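## Task

Carry plate C61 into the OUT nest so it rests level within the nest's locating features, oriented with its A1 well at the nest corner labelled A1. Plates C15, C51, C16 and C11 must finish exactly where they began. The placement only counts if it stays put without the robot holding it, so release the plate and pull the gripper away at the end.

## Robot and tools

Robot: a single four-axis SCARA plate mover. Joints from base outward are lift (vertical, metres), shoulder, elbow and wrist yaw (radians), plus a two-finger gripper that stays level; it can only turn about the vertical axis. The controlled point, end_effector_position, sits midway between the two rubber pads, roughly 2 to 3 cm back from the fingertips. The only way to tell plates apart is their ID label; well A1 is at the plate's cut-off corner.

Frames. World (scene) frame: origin on the tabletop under the arm base, +z up, and +y to the left when facing along +x. Gripper frame: fingers extend along its +x, they open and close along its y, and rz rotates about its z from +x toward +y.

execute_actions(actions): a list of actions run one after another. Each action is a list of 0 to 15 rows; each row lasts one control step (1/30 s), and if fewer than 15 rows are given the last row repeats to fill 15 steps. A row is five numbers, each in [-1, 1]: dx, dy, dz, rz, opening. The first four are an offset in the gripper's own axes, measured from the gripper's measured pose at the beginning of that action (for a call's first action, the last pose a result reported). Every row in an action refers to that same start pose; rows do not add up. Scale: 1.0 equals 0.6 m for dx, dy, dz and 180 degrees for rz. Opening is absolute, not an offset: +1 is fully open (0.140 m), -1 is closed (pads still 0.066 m apart). Full open to closed needs at least about 0.6 s. An empty list just returns the current state and images. Each step the command is clipped to at most 70 mm and 16 degrees from the measured pose, so far targets need several actions; after an action the arm continues only to the last clipped pose.

move(target, speed, blocking): target is one row of the same five numbers, again an offset in gripper axes from the pose in the latest result that shows one, with opening absolute and sent when the move begins. The path is straight, lasting 0.5 to 10 s (cut off at 10 s). speed is in m/s, 0.002 to 0.5, default 0.25; rotation is capped at twice that value in rad/s. The path ignores obstacles, and the hand may lag, drift or overshoot the speed, especially near full reach. Faster contact hits harder, and aiming further past a contact presses harder. blocking=false returns after 0.5 s while the arm keeps going; then call wait(0) to poll or stop before sending new rows or moves. The extra "move:" line reports how it ended (done, off_target, moving, held, fault), which limits applied (paced: pose clipped; held: a check blocked steps, after which the arm can surge), and the remaining distance to target.

wait(seconds): 0 to 10; the arm keeps its last command, and a running move continues (returns early when it ends). stop(): brakes a running move; it needs braking room, and the fingers keep moving. zoom_image(camera, region): camera is cam_high, cam_low or cam_wrist; region is [x0, y0, x1, y1] in pixels of that camera's latest 896x504 image, origin top-left, at most 504x504. finished_scene(scene): ends the current scene by its number; irreversible, and the goal must hold at that moment.

Results. The state line gives end_effector_position (m) and end_effector_quat_wxyz in the world frame; reported position gets less accurate at long reach. Joint positions lists lift (0 to 0.550 m), shoulder (-2.000 to 2.000), elbow (-2.800 to 2.800), wrist yaw (-12.566 to 12.566 rad), then pad gap in metres. grip_measured is the finger opening on the command scale (possibly off by about 1 mm, consistently). "Hand target" is where the controller is currently steering. "pose unreachable" means a clearance check altered or blocked the command. Action calls also list step readings of end_effector_position; HELD marks steps partly held back. Images arrive in the order cam_high, cam_low, cam_wrist; camera calibration (intrinsics, distortion, world-to-camera transforms) is given and may be slightly off per scene.

Gripping: to hold, command an opening below grip_measured, about 0.04 lower for a firm grip, less for a gentler one. Pad force tops out near 18 N; a fast close can squeeze harder. Held parts may occasionally be jerked briefly.

Things to avoid: elbow within 0.4 rad of 0 (arm can fold and fault); contact torque reaching a joint limit (lift 52.2 N, shoulder 7.83 N m, elbow 3.91 N m, wrist yaw 1.3 N m, including load weight), which halts the arm 10 s and drops the rest of the call; motor overheating (warning at 85 °C, brakes at 100 °C). Offsets start from the measured pose, so repeating one against a solid object does not push harder, but against something yielding it does. Do not drop, slam, hit hard or shove plates, disturb the other plates, or knock anything off the table. Finish by opening the gripper and lifting clear.

Each tool is called after ">>>" by a JSON object that holds its "fn" and its "kwargs".

## Session

>>> {"fn": "execute_actions", "kwargs": {"actions": []}}

Scene clock: 0.00 s.
end_effector_position=(+0.3660, -0.3331, +0.1193) grip_measured=+1.00 end_effector_quat_wxyz=(+0.219, +0.000, +0.000, +0.976)
Joint positions: [ 0.114 -0.67   2.662  0.708  0.14 ]
Motor temperatures (°C, as the motors report them): [31 25 26 28]
Hand target: +0.366, -0.333, +0.119; +0.219, +0.000, +0.000, +0.976

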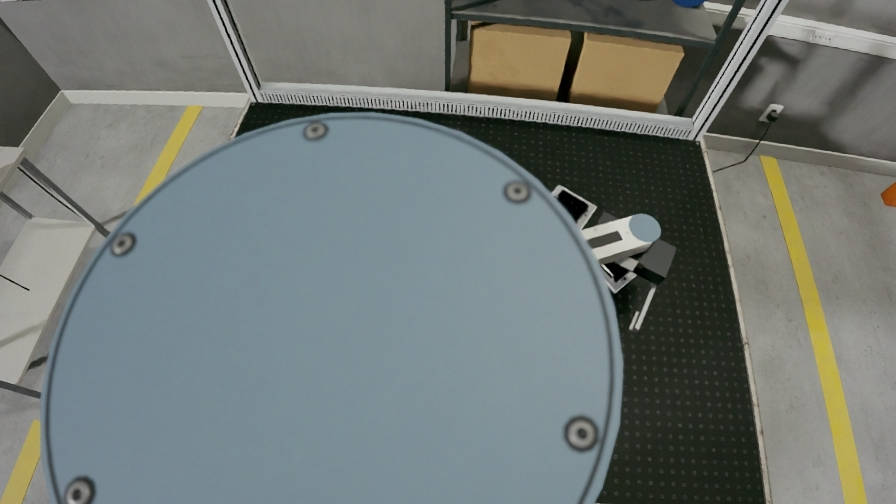

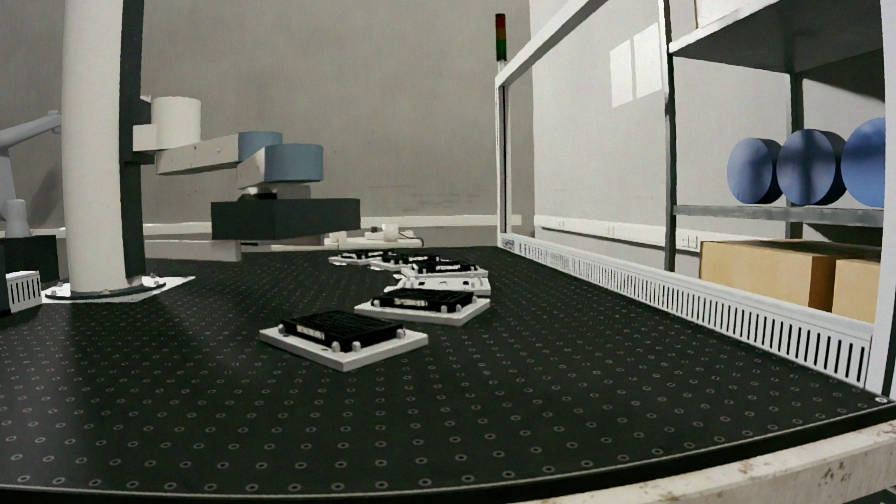

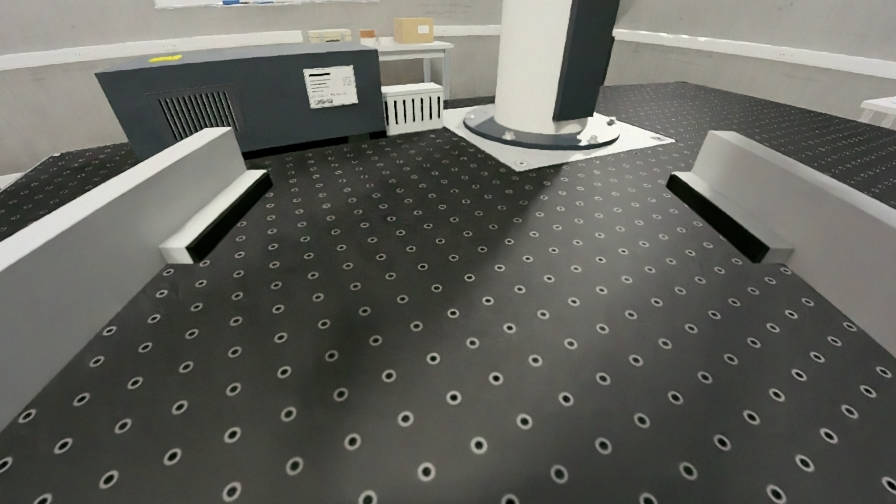

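>>> {"fn": "zoom_image", "kwargs": {"camera": "cam_low", "region": [250, 220, 510, 375]}}

Region (250, 220, 510, 375) of cam_low's 896x504 image, scaled by 1.938, with more detail than that image has; it fills the top 300 rows of this view, and the rest is white.

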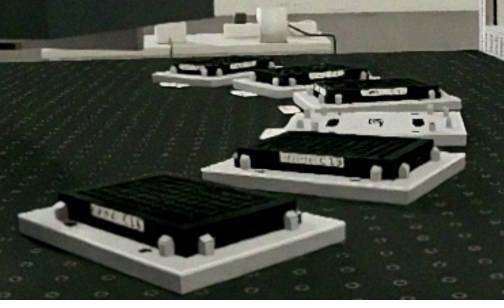

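>>> {"fn": "move", "kwargs": {"target": [0.265,-0.304,0.2,-0.61,1]}}

Scene clock: 7.70 s.
end_effector_position=(+0.3003, -0.1002, +0.2393) grip_measured=+1.00 end_effector_quat_wxyz=(+0.924, +0.000, +0.000, +0.382)
Joint positions: [ 0.234 -0.444  0.778  0.449  0.14 ]
Motor temperatures (°C, as the motors report them): [31 25 26 28]
Hand target: +0.300, -0.100, +0.239; +0.924, +0.000, +0.000, +0.382
Off the commanded pose: 0.000 m, 0 deg.
move: done
camera_calibration (this result's frames):
cam_wrist: T_world_to_cam=[[0.704948, -0.709246, 0.00429647, -0.275527], [-0.424506, -0.42677, -0.798538, 0.263325], [0.568193, 0.561103, -0.60193, 0.125336], [0, 0, 0, 1]] pos_world=[0.2348, -0.153364, 0.286902]

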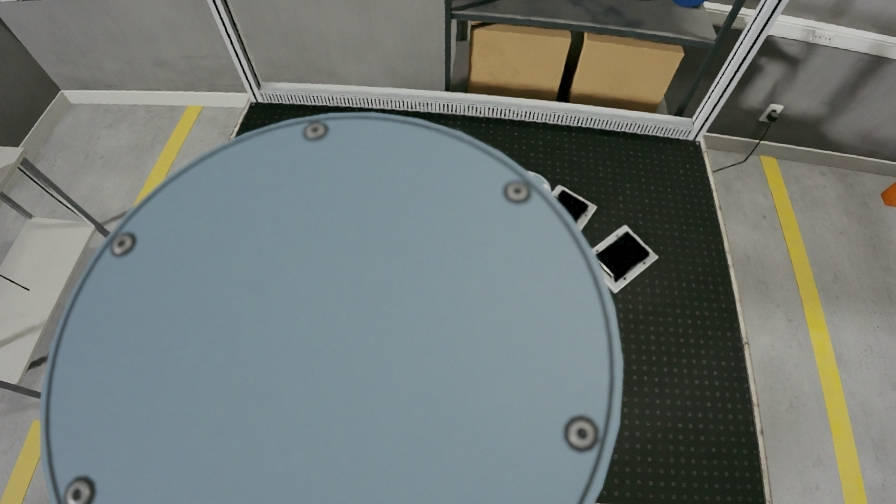

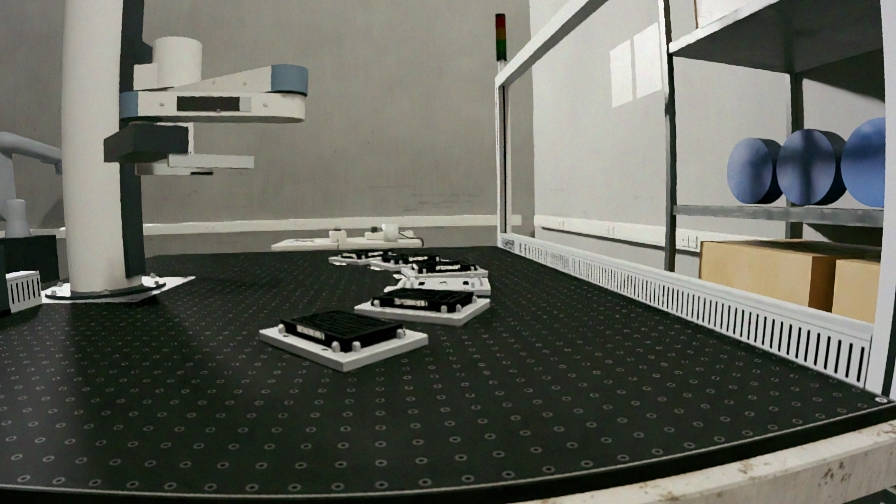

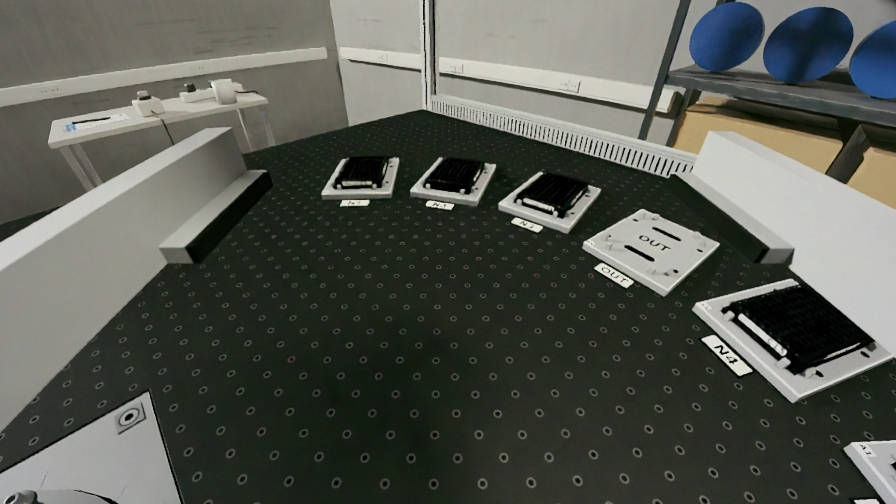

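>>> {"fn": "zoom_image", "kwargs": {"camera": "cam_wrist", "region": [310, 140, 730, 310]}}

>>> {"fn": "zoom_image", "kwargs": {"camera": "cam_low", "region": [320, 245, 500, 325]}}

>>> {"fn": "zoom_image", "kwargs": {"camera": "cam_low", "region": [270, 300, 390, 360]}}

Region (310, 140, 730, 310) of cam_wrist's 896x504 image, scaled by 1.200, with more detail than that image has; it fills the top 204 rows of this view, and the rest is white.

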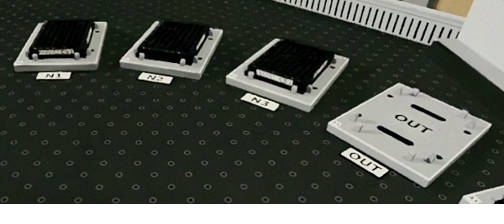

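Region (320, 245, 500, 325) of cam_low's 896x504 image, scaled by 2.800, with more detail than that image has.

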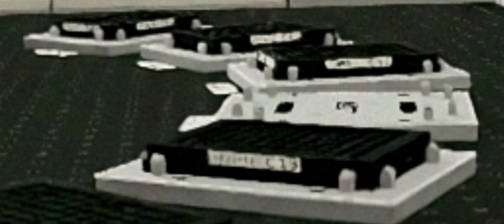

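Region (270, 300, 390, 360) of cam_low's 896x504 image, scaled by 4.200, with more detail than that image has.

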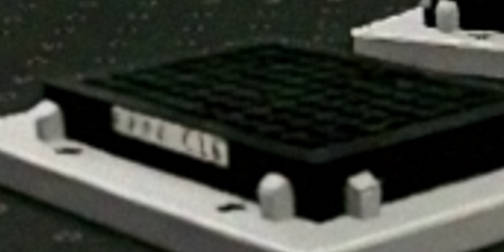

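>>> {"fn": "move", "kwargs": {"target": [0.35,0,-0.17,-0.06,1]}}

>>> {"fn": "zoom_image", "kwargs": {"camera": "cam_wrist", "region": [200, 100, 700, 350]}}

Scene clock: 11.93 s.
end_effector_position=(+0.4493, +0.0481, +0.1373) grip_measured=+1.00 end_effector_quat_wxyz=(+0.956, +0.000, +0.000, +0.293)
Joint positions: [ 0.132  0.836  0.612 -0.853  0.14 ]
Motor temperatures (°C, as the motors report them): [31 25 26 28]
Hand target: +0.449, +0.048, +0.137; +0.956, +0.000, +0.000, +0.293
Off the commanded pose: 0.000 m, 0 deg.
move: done
camera_calibration (this result's frames):
cam_wrist: T_world_to_cam=[[0.560021, -0.828467, 0.00429647, -0.204095], [-0.496767, -0.339942, -0.798538, 0.336667], [0.663023, 0.445064, -0.60193, -0.140933], [0, 0, 0, 1]] pos_world=[0.374984, 0.00808579, 0.184886]

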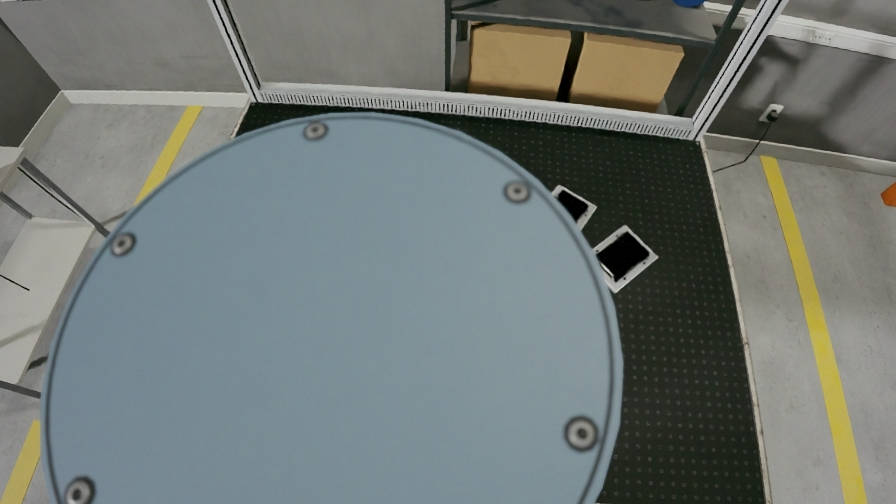

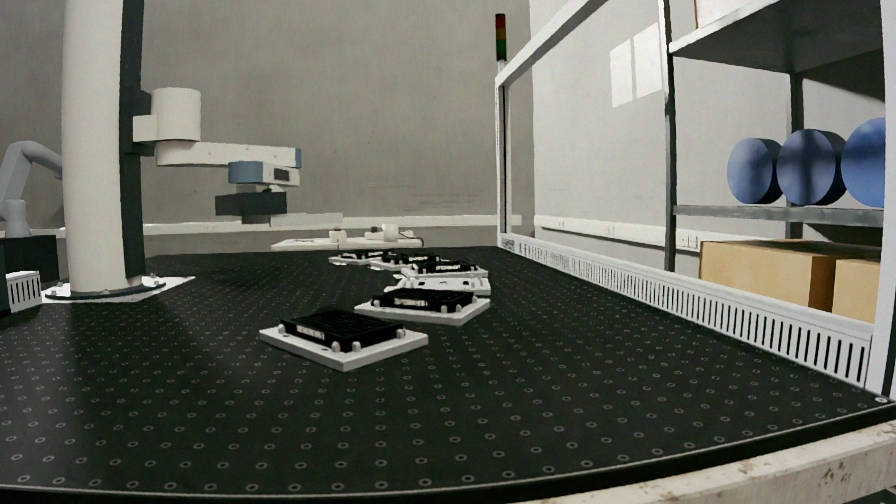

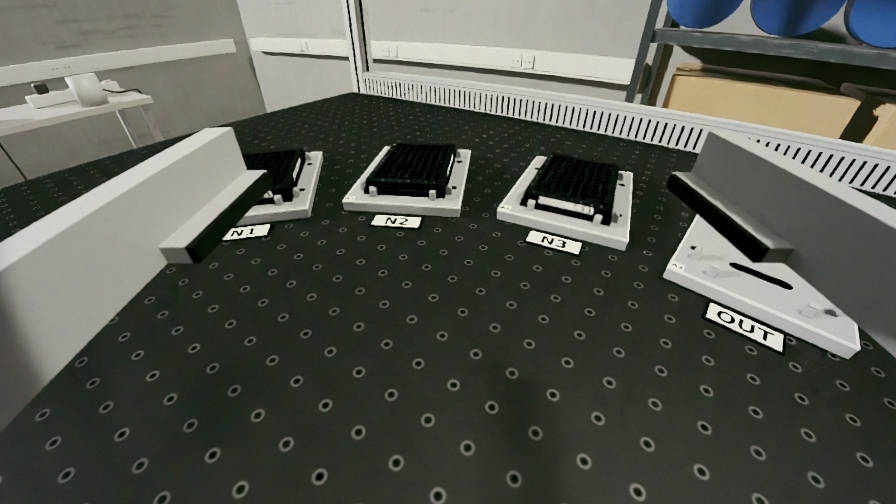

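Region (200, 100, 700, 350) of cam_wrist's 896x504 image, scaled by 1.008, with more detail than that image has.

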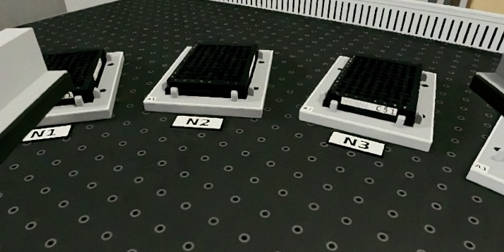

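>>> {"fn": "zoom_image", "kwargs": {"camera": "cam_wrist", "region": [230, 135, 480, 235]}}

>>> {"fn": "move", "kwargs": {"target": [0.2,0.1,-0.05,0.08,1]}}

>>> {"fn": "zoom_image", "kwargs": {"camera": "cam_wrist", "region": [250, 100, 700, 350]}}

Region (230, 135, 480, 235) of cam_wrist's 896x504 image, scaled by 2.016, with more detail than that image has; it fills the top 202 rows of this view, and the rest is white.

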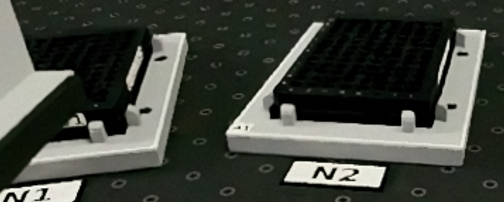

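Scene clock: 14.10 s.
end_effector_position=(+0.5150, +0.1652, +0.1073) grip_measured=+1.00 end_effector_quat_wxyz=(+0.912, +0.000, +0.000, +0.411)
Joint positions: [ 0.102  1.166  1.012 -1.331  0.14 ]
Motor temperatures (°C, as the motors report them): [31 25 26 28]
Hand target: +0.515, +0.165, +0.107; +0.912, +0.000, +0.000, +0.411
Off the commanded pose: 0.000 m, 0 deg.
move: done
camera_calibration (this result's frames):
cam_wrist: T_world_to_cam=[[0.74883, -0.662748, 0.00429647, -0.26834], [-0.396366, -0.453025, -0.798538, 0.352107], [0.531176, 0.596266, -0.60193, -0.211786], [0, 0, 0, 1]] pos_world=[0.452999, 0.107952, 0.154843]

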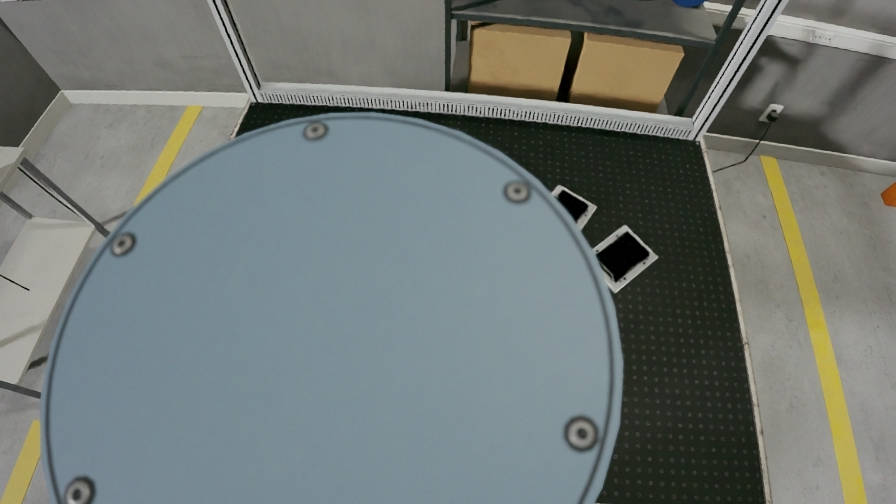

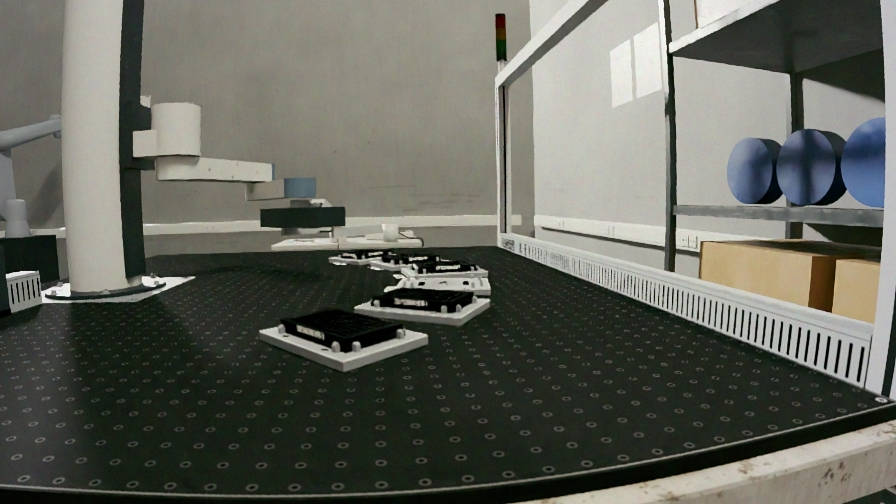

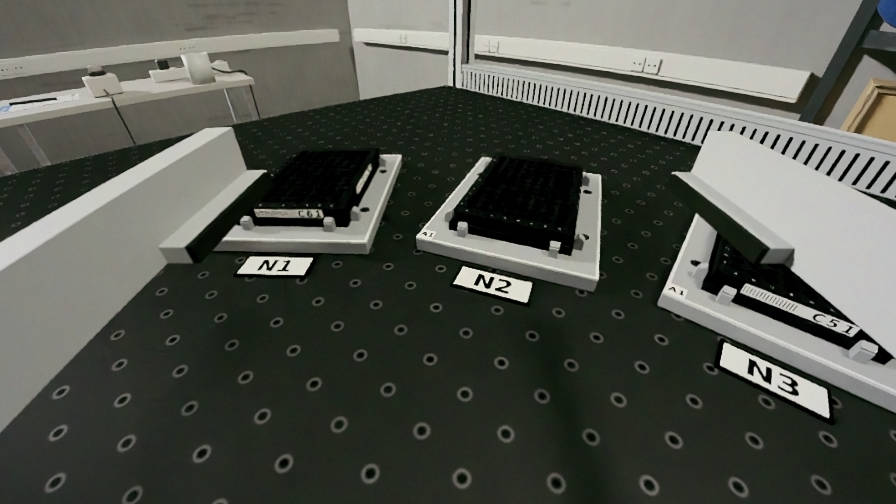

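Region (250, 100, 700, 350) of cam_wrist's 896x504 image, scaled by 1.120, with more detail than that image has.

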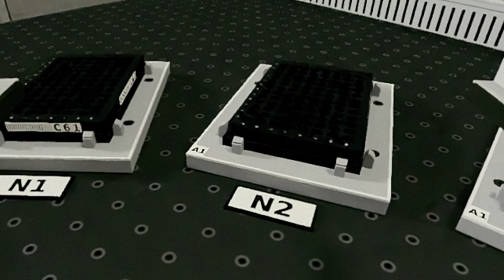

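>>> {"fn": "move", "kwargs": {"target": [0.205,0.215,0,-0.014,1]}}

Scene clock: 16.87 s.
end_effector_position=(+0.4996, +0.3430, +0.1073) grip_measured=+1.00 end_effector_quat_wxyz=(+0.920, +0.000, +0.000, +0.391)
Joint positions: [ 0.102  1.605  1.379 -2.18   0.14 ]
Motor temperatures (°C, as the motors report them): [31 25 26 28]
Hand target: +0.500, +0.343, +0.107; +0.920, +0.000, +0.000, +0.391
Off the commanded pose: 0.000 m, 0 deg.
move: done
camera_calibration (this result's frames):
cam_wrist: T_world_to_cam=[[0.719358, -0.694627, 0.00429647, -0.11339], [-0.415656, -0.435394, -0.798538, 0.430179], [0.556556, 0.572648, -0.60193, -0.314231], [0, 0, 0, 1]] pos_world=[0.435262, 0.288478, 0.154857]

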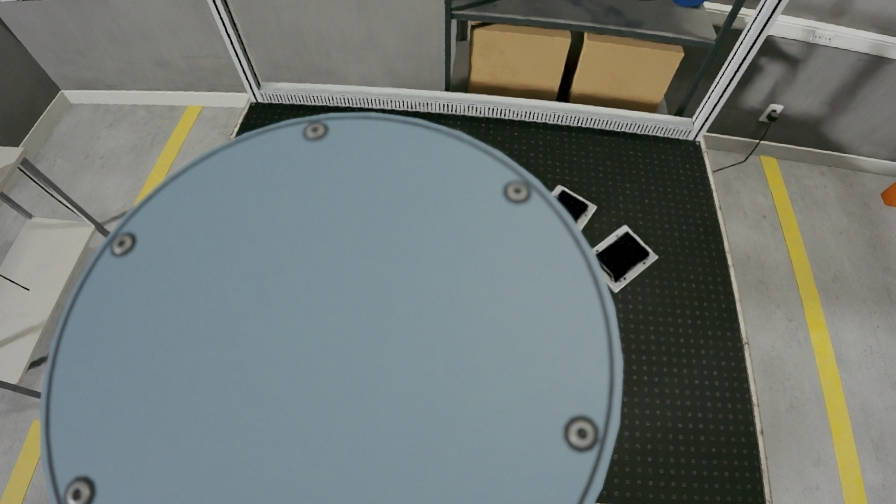

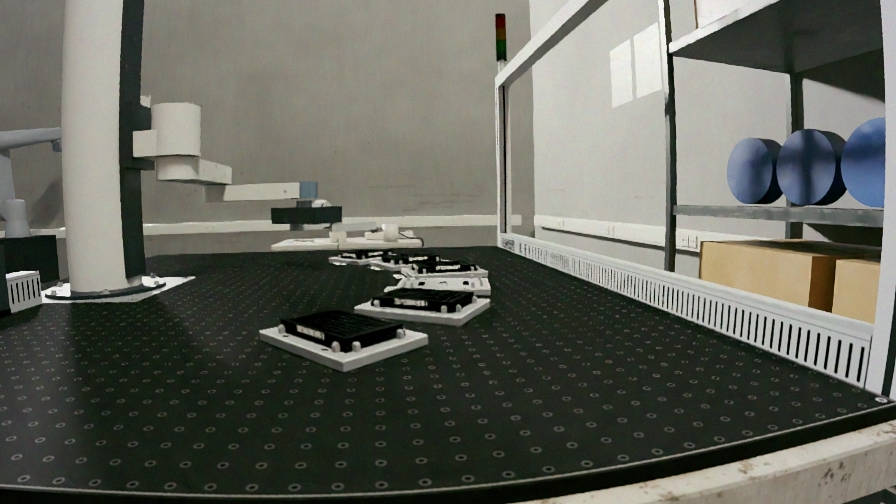

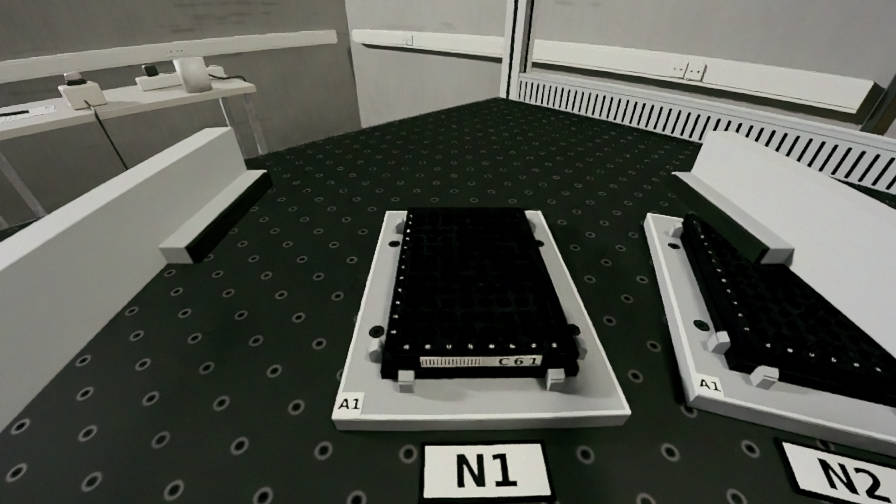

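>>> {"fn": "move", "kwargs": {"target": [0.105,-0.008,-0.085,0.004,0.3], "speed": 0.12}}

>>> {"fn": "zoom_image", "kwargs": {"camera": "cam_low", "region": [270, 210, 450, 290]}}

Scene clock: 20.07 s.
end_effector_position=(+0.5468, +0.3850, +0.0563) grip_measured=+0.30 end_effector_quat_wxyz=(+0.918, +0.000, +0.000, +0.397)
Joint positions: [ 0.051  1.442  1.722 -2.347  0.114]
Motor temperatures (°C, as the motors report them): [31 25 26 28]
Hand target: +0.547, +0.385, +0.056; +0.918, +0.000, +0.000, +0.397
Off the commanded pose: 0.000 m, 0 deg.
move: done
camera_calibration (this result's frames):
cam_wrist: T_world_to_cam=[[0.728119, -0.685437, 0.00429647, -0.126276], [-0.410095, -0.440636, -0.798538, 0.426296], [0.549241, 0.579668, -0.60193, -0.39397], [0, 0, 0, 1]] pos_world=[0.48315, 0.329659, 0.103813]

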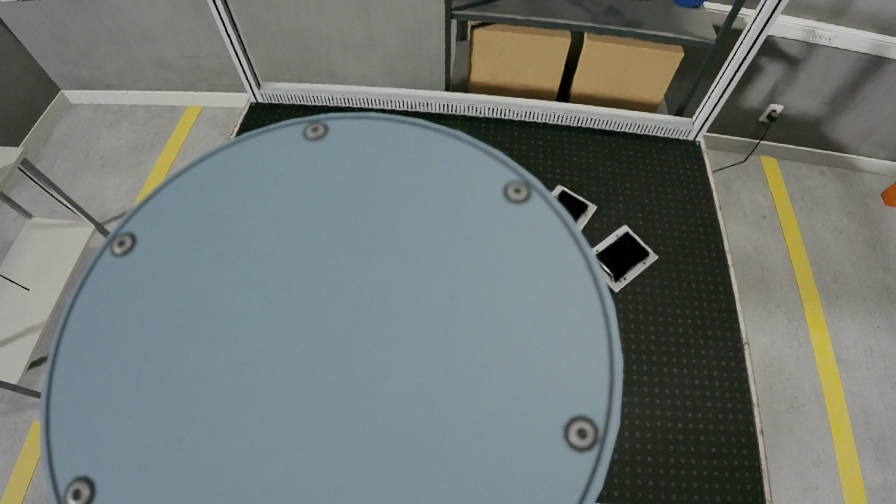

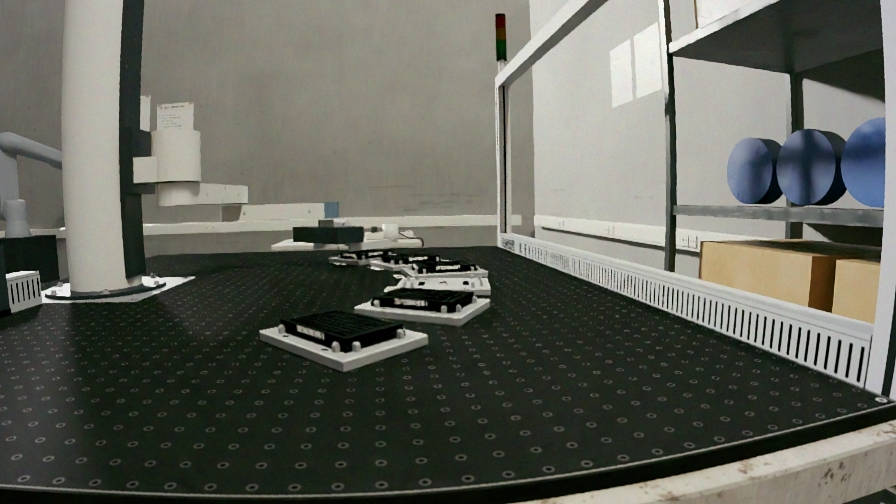

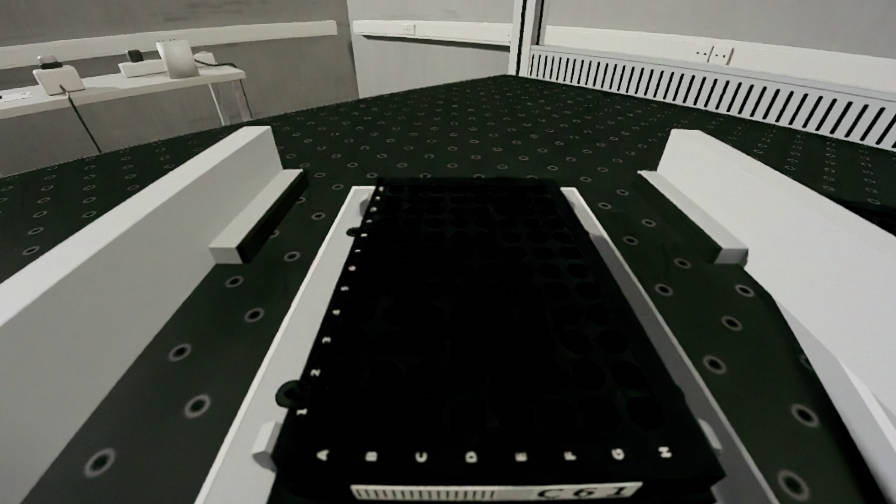

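Region (270, 210, 450, 290) of cam_low's 896x504 image, scaled by 2.800, with more detail than that image has.

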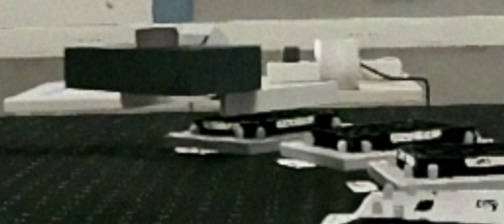

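>>> {"fn": "move", "kwargs": {"target": [0,0,-0.049,0,0], "speed": 0.06}}

>>> {"fn": "move", "kwargs": {"target": [0,0,0,0,-0.52]}}

Scene clock: 22.20 s.
end_effector_position=(+0.5468, +0.3849, +0.0275) grip_measured=+0.00 end_effector_quat_wxyz=(+0.918, +0.000, +0.000, +0.397)
Joint positions: [ 0.023  1.442  1.722 -2.347  0.103]
Motor temperatures (°C, as the motors report them): [31 25 26 28]
Hand target: +0.547, +0.385, +0.027; +0.918, +0.000, +0.000, +0.397
Off the commanded pose: 0.001 m, 0 deg.
move: done
camera_calibration (this result's frames):
cam_wrist: T_world_to_cam=[[0.728086, -0.685473, 0.00429647, -0.126127], [-0.410116, -0.440616, -0.798538, 0.403363], [0.549269, 0.579642, -0.60193, -0.411232], [0, 0, 0, 1]] pos_world=[0.483134, 0.329639, 0.0751094]

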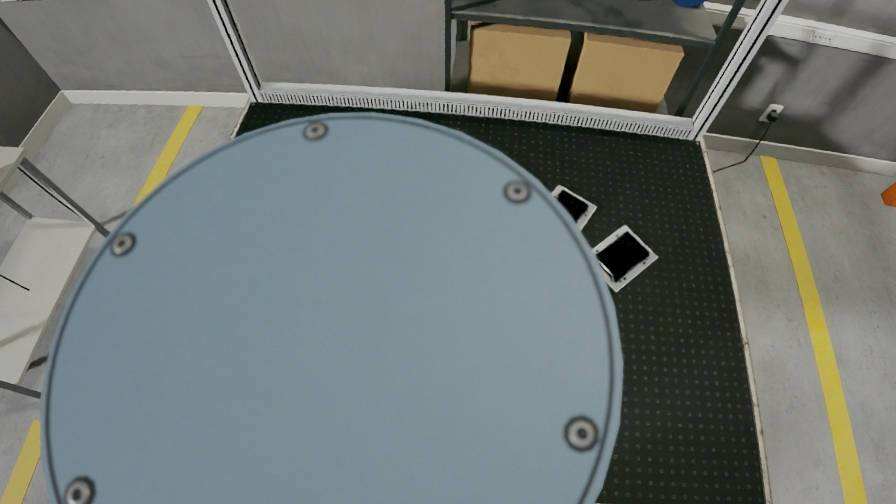

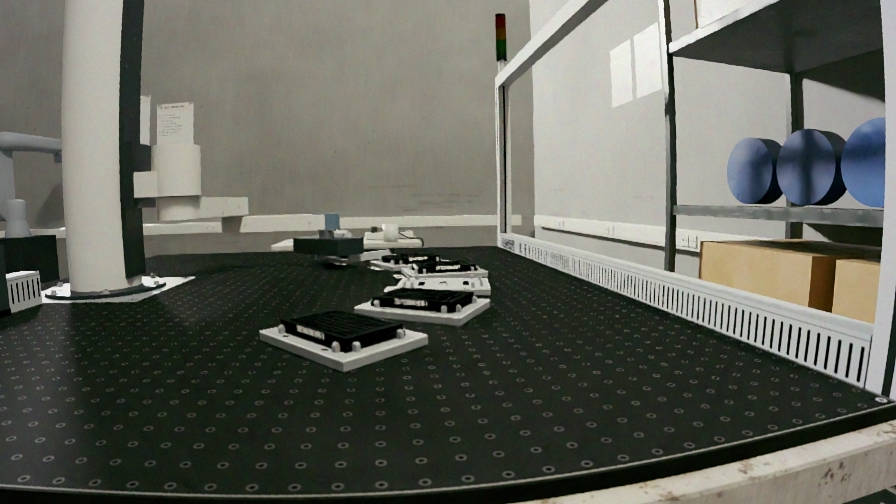

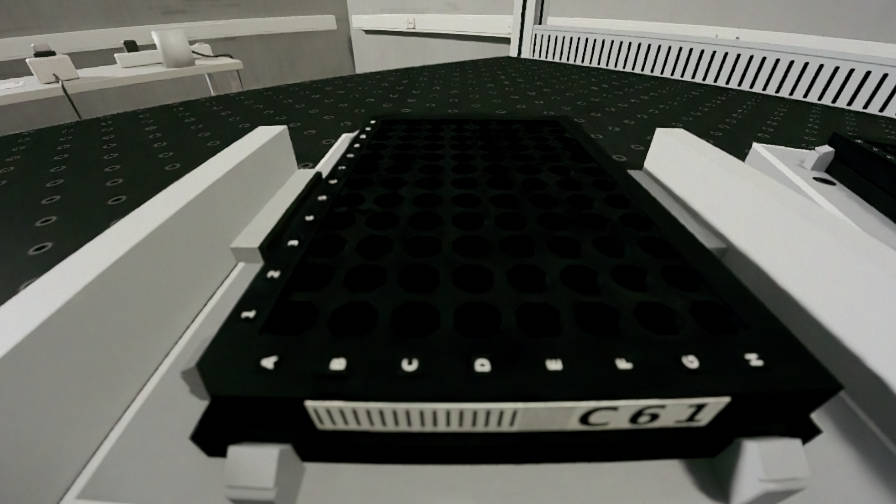

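Scene clock: 22.70 s.
end_effector_position=(+0.5469, +0.3849, +0.0277) grip_measured=-0.47 end_effector_quat_wxyz=(+0.918, +0.000, +0.000, +0.397)
Joint positions: [ 0.023  1.442  1.722 -2.347  0.085]
Motor temperatures (°C, as the motors report them): [31 25 26 28]
Hand target: +0.547, +0.385, +0.028; +0.918, +0.000, +0.000, +0.397
Off the commanded pose: 0.000 m, 0 deg.
move: done
camera_calibration (this result's frames):
cam_wrist: T_world_to_cam=[[0.727745, -0.685834, 0.00429647, -0.125898], [-0.410335, -0.440412, -0.798538, 0.403478], [0.549557, 0.579369, -0.60193, -0.411213], [0, 0, 0, 1]] pos_world=[0.483168, 0.329596, 0.0752118]

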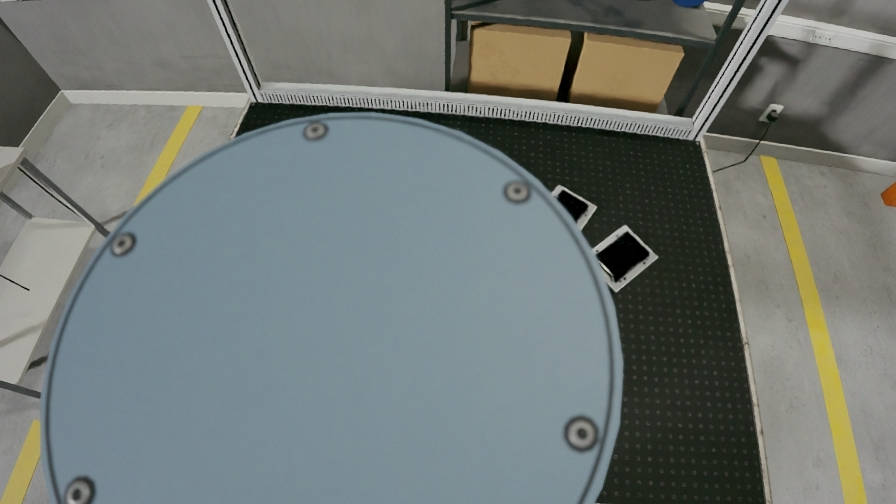

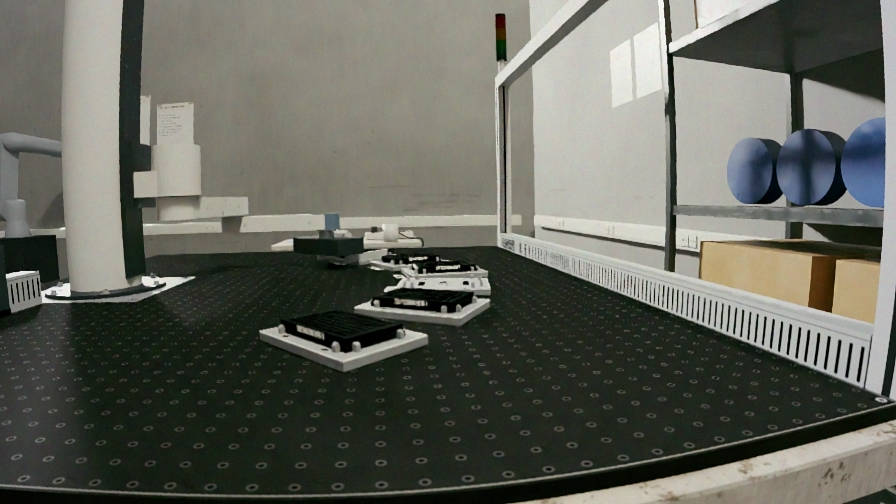

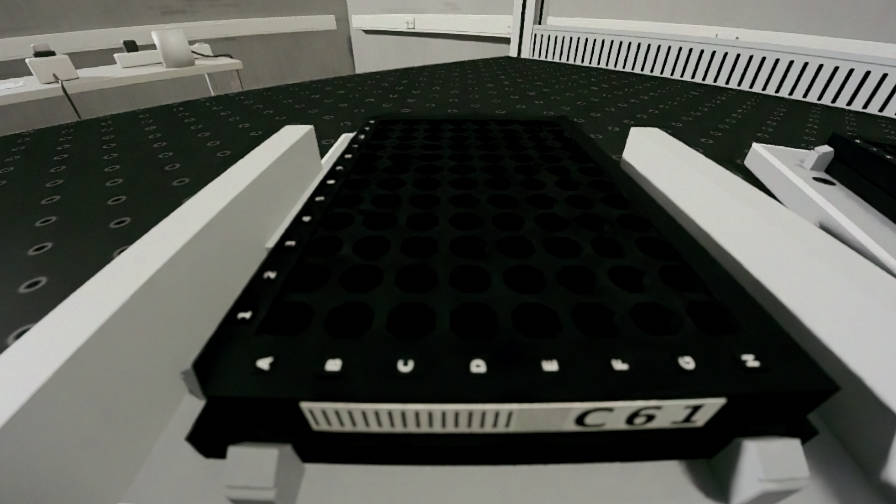

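>>> {"fn": "move", "kwargs": {"target": [0,0,0.09,0,-0.52], "speed": 0.1}}

>>> {"fn": "move", "kwargs": {"target": [-0.4,-0.75,0,-0.315,-0.52]}}

>>> {"fn": "zoom_image", "kwargs": {"camera": "cam_low", "region": [350, 220, 530, 310]}}

Scene clock: 26.57 s.
end_effector_position=(+0.5469, +0.3849, +0.0817) grip_measured=-0.47 end_effector_quat_wxyz=(+0.918, +0.000, +0.000, +0.397)
Joint positions: [ 0.077  1.442  1.722 -2.347  0.085]
Motor temperatures (°C, as the motors report them): [31 25 26 28]
Hand target: +0.547, +0.385, +0.082; +0.918, +0.000, +0.000, +0.397
Off the commanded pose: 0.000 m, 0 deg.
move: done
camera_calibration (this result's frames):
cam_wrist: T_world_to_cam=[[0.727771, -0.685806, 0.00429647, -0.126144], [-0.410318, -0.440428, -0.798538, 0.446624], [0.549534, 0.57939, -0.60193, -0.378692], [0, 0, 0, 1]] pos_world=[0.483166, 0.329606, 0.129243]

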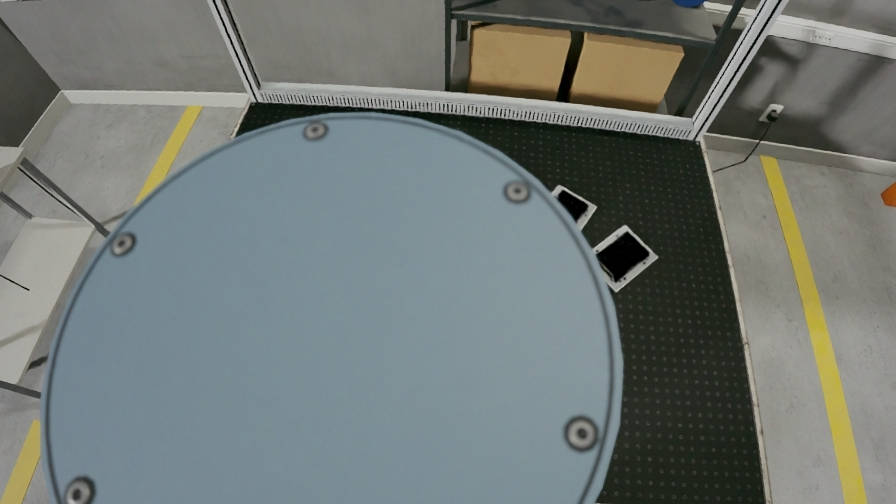

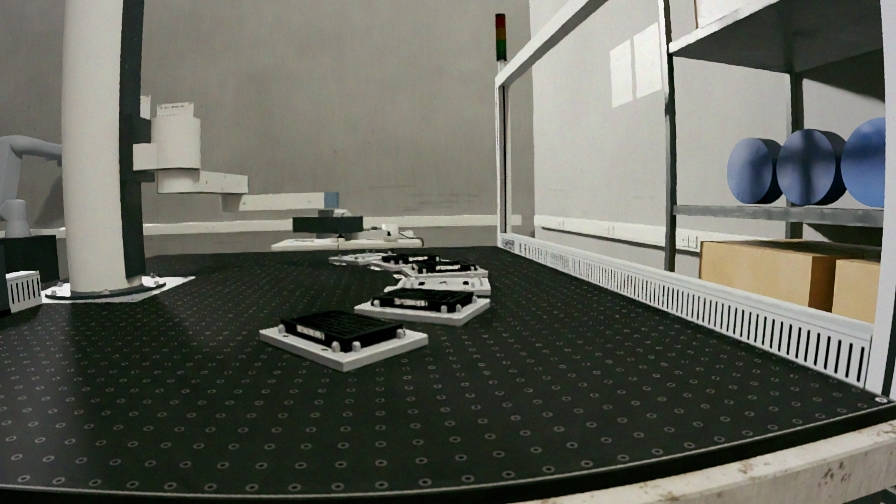

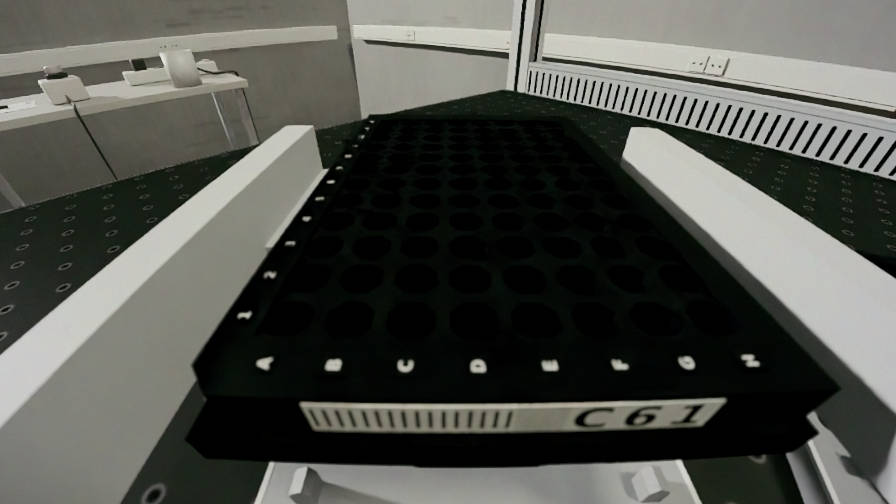

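Scene clock: 29.03 s.
end_effector_position=(+0.7101, -0.0985, +0.0817) grip_measured=-0.47 end_effector_quat_wxyz=(+0.996, +0.000, +0.000, -0.087)
Joint positions: [ 0.077  0.436  1.775 -2.385  0.085]
Motor temperatures (°C, as the motors report them): [31 25 26 28]
Hand target: +0.710, -0.098, +0.082; +0.996, +0.000, +0.000, -0.087
Off the commanded pose: 0.000 m, 0 deg.
move: done
camera_calibration (this result's frames):
cam_wrist: T_world_to_cam=[[-0.173746, -0.984781, 0.00429647, 0.0343073], [-0.593376, 0.101206, -0.798538, 0.484022], [0.78595, -0.141292, -0.60193, -0.427173], [0, 0, 0, 1]] pos_world=[0.628905, -0.0755571, 0.129234]

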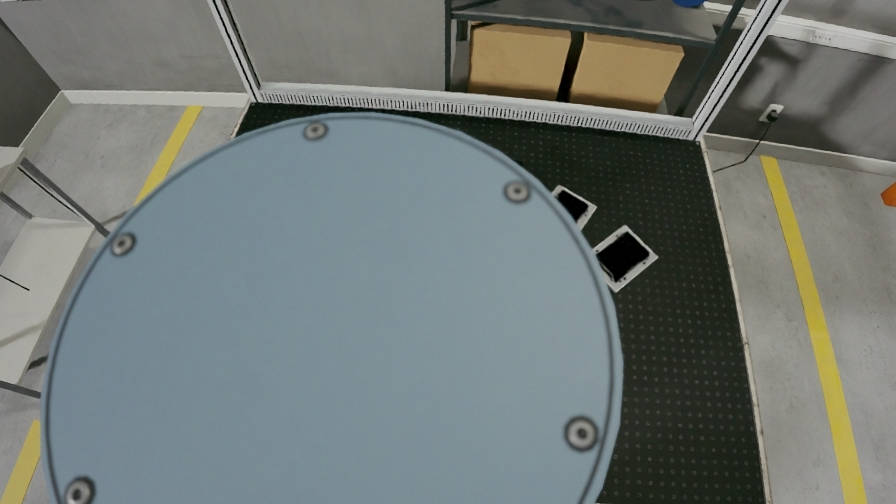

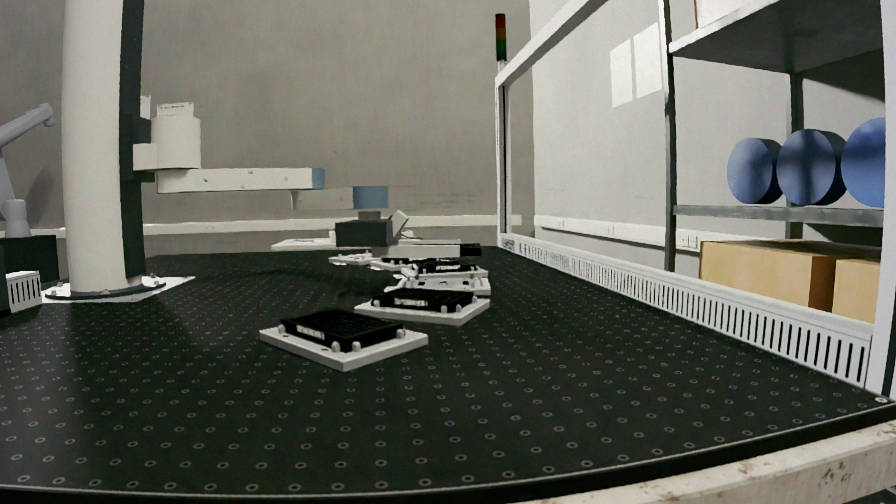

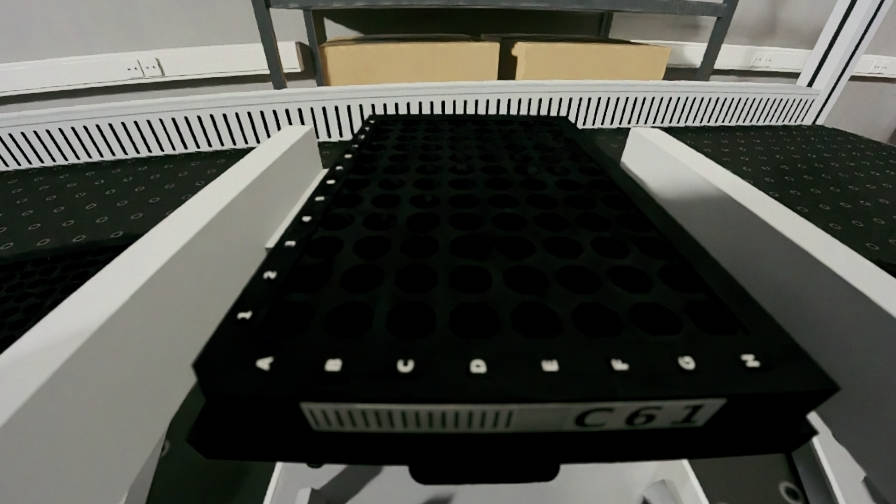

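Region (350, 220, 530, 310) of cam_low's 896x504 image, scaled by 2.800, with more detail than that image has.

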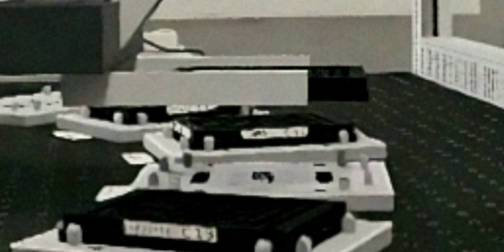

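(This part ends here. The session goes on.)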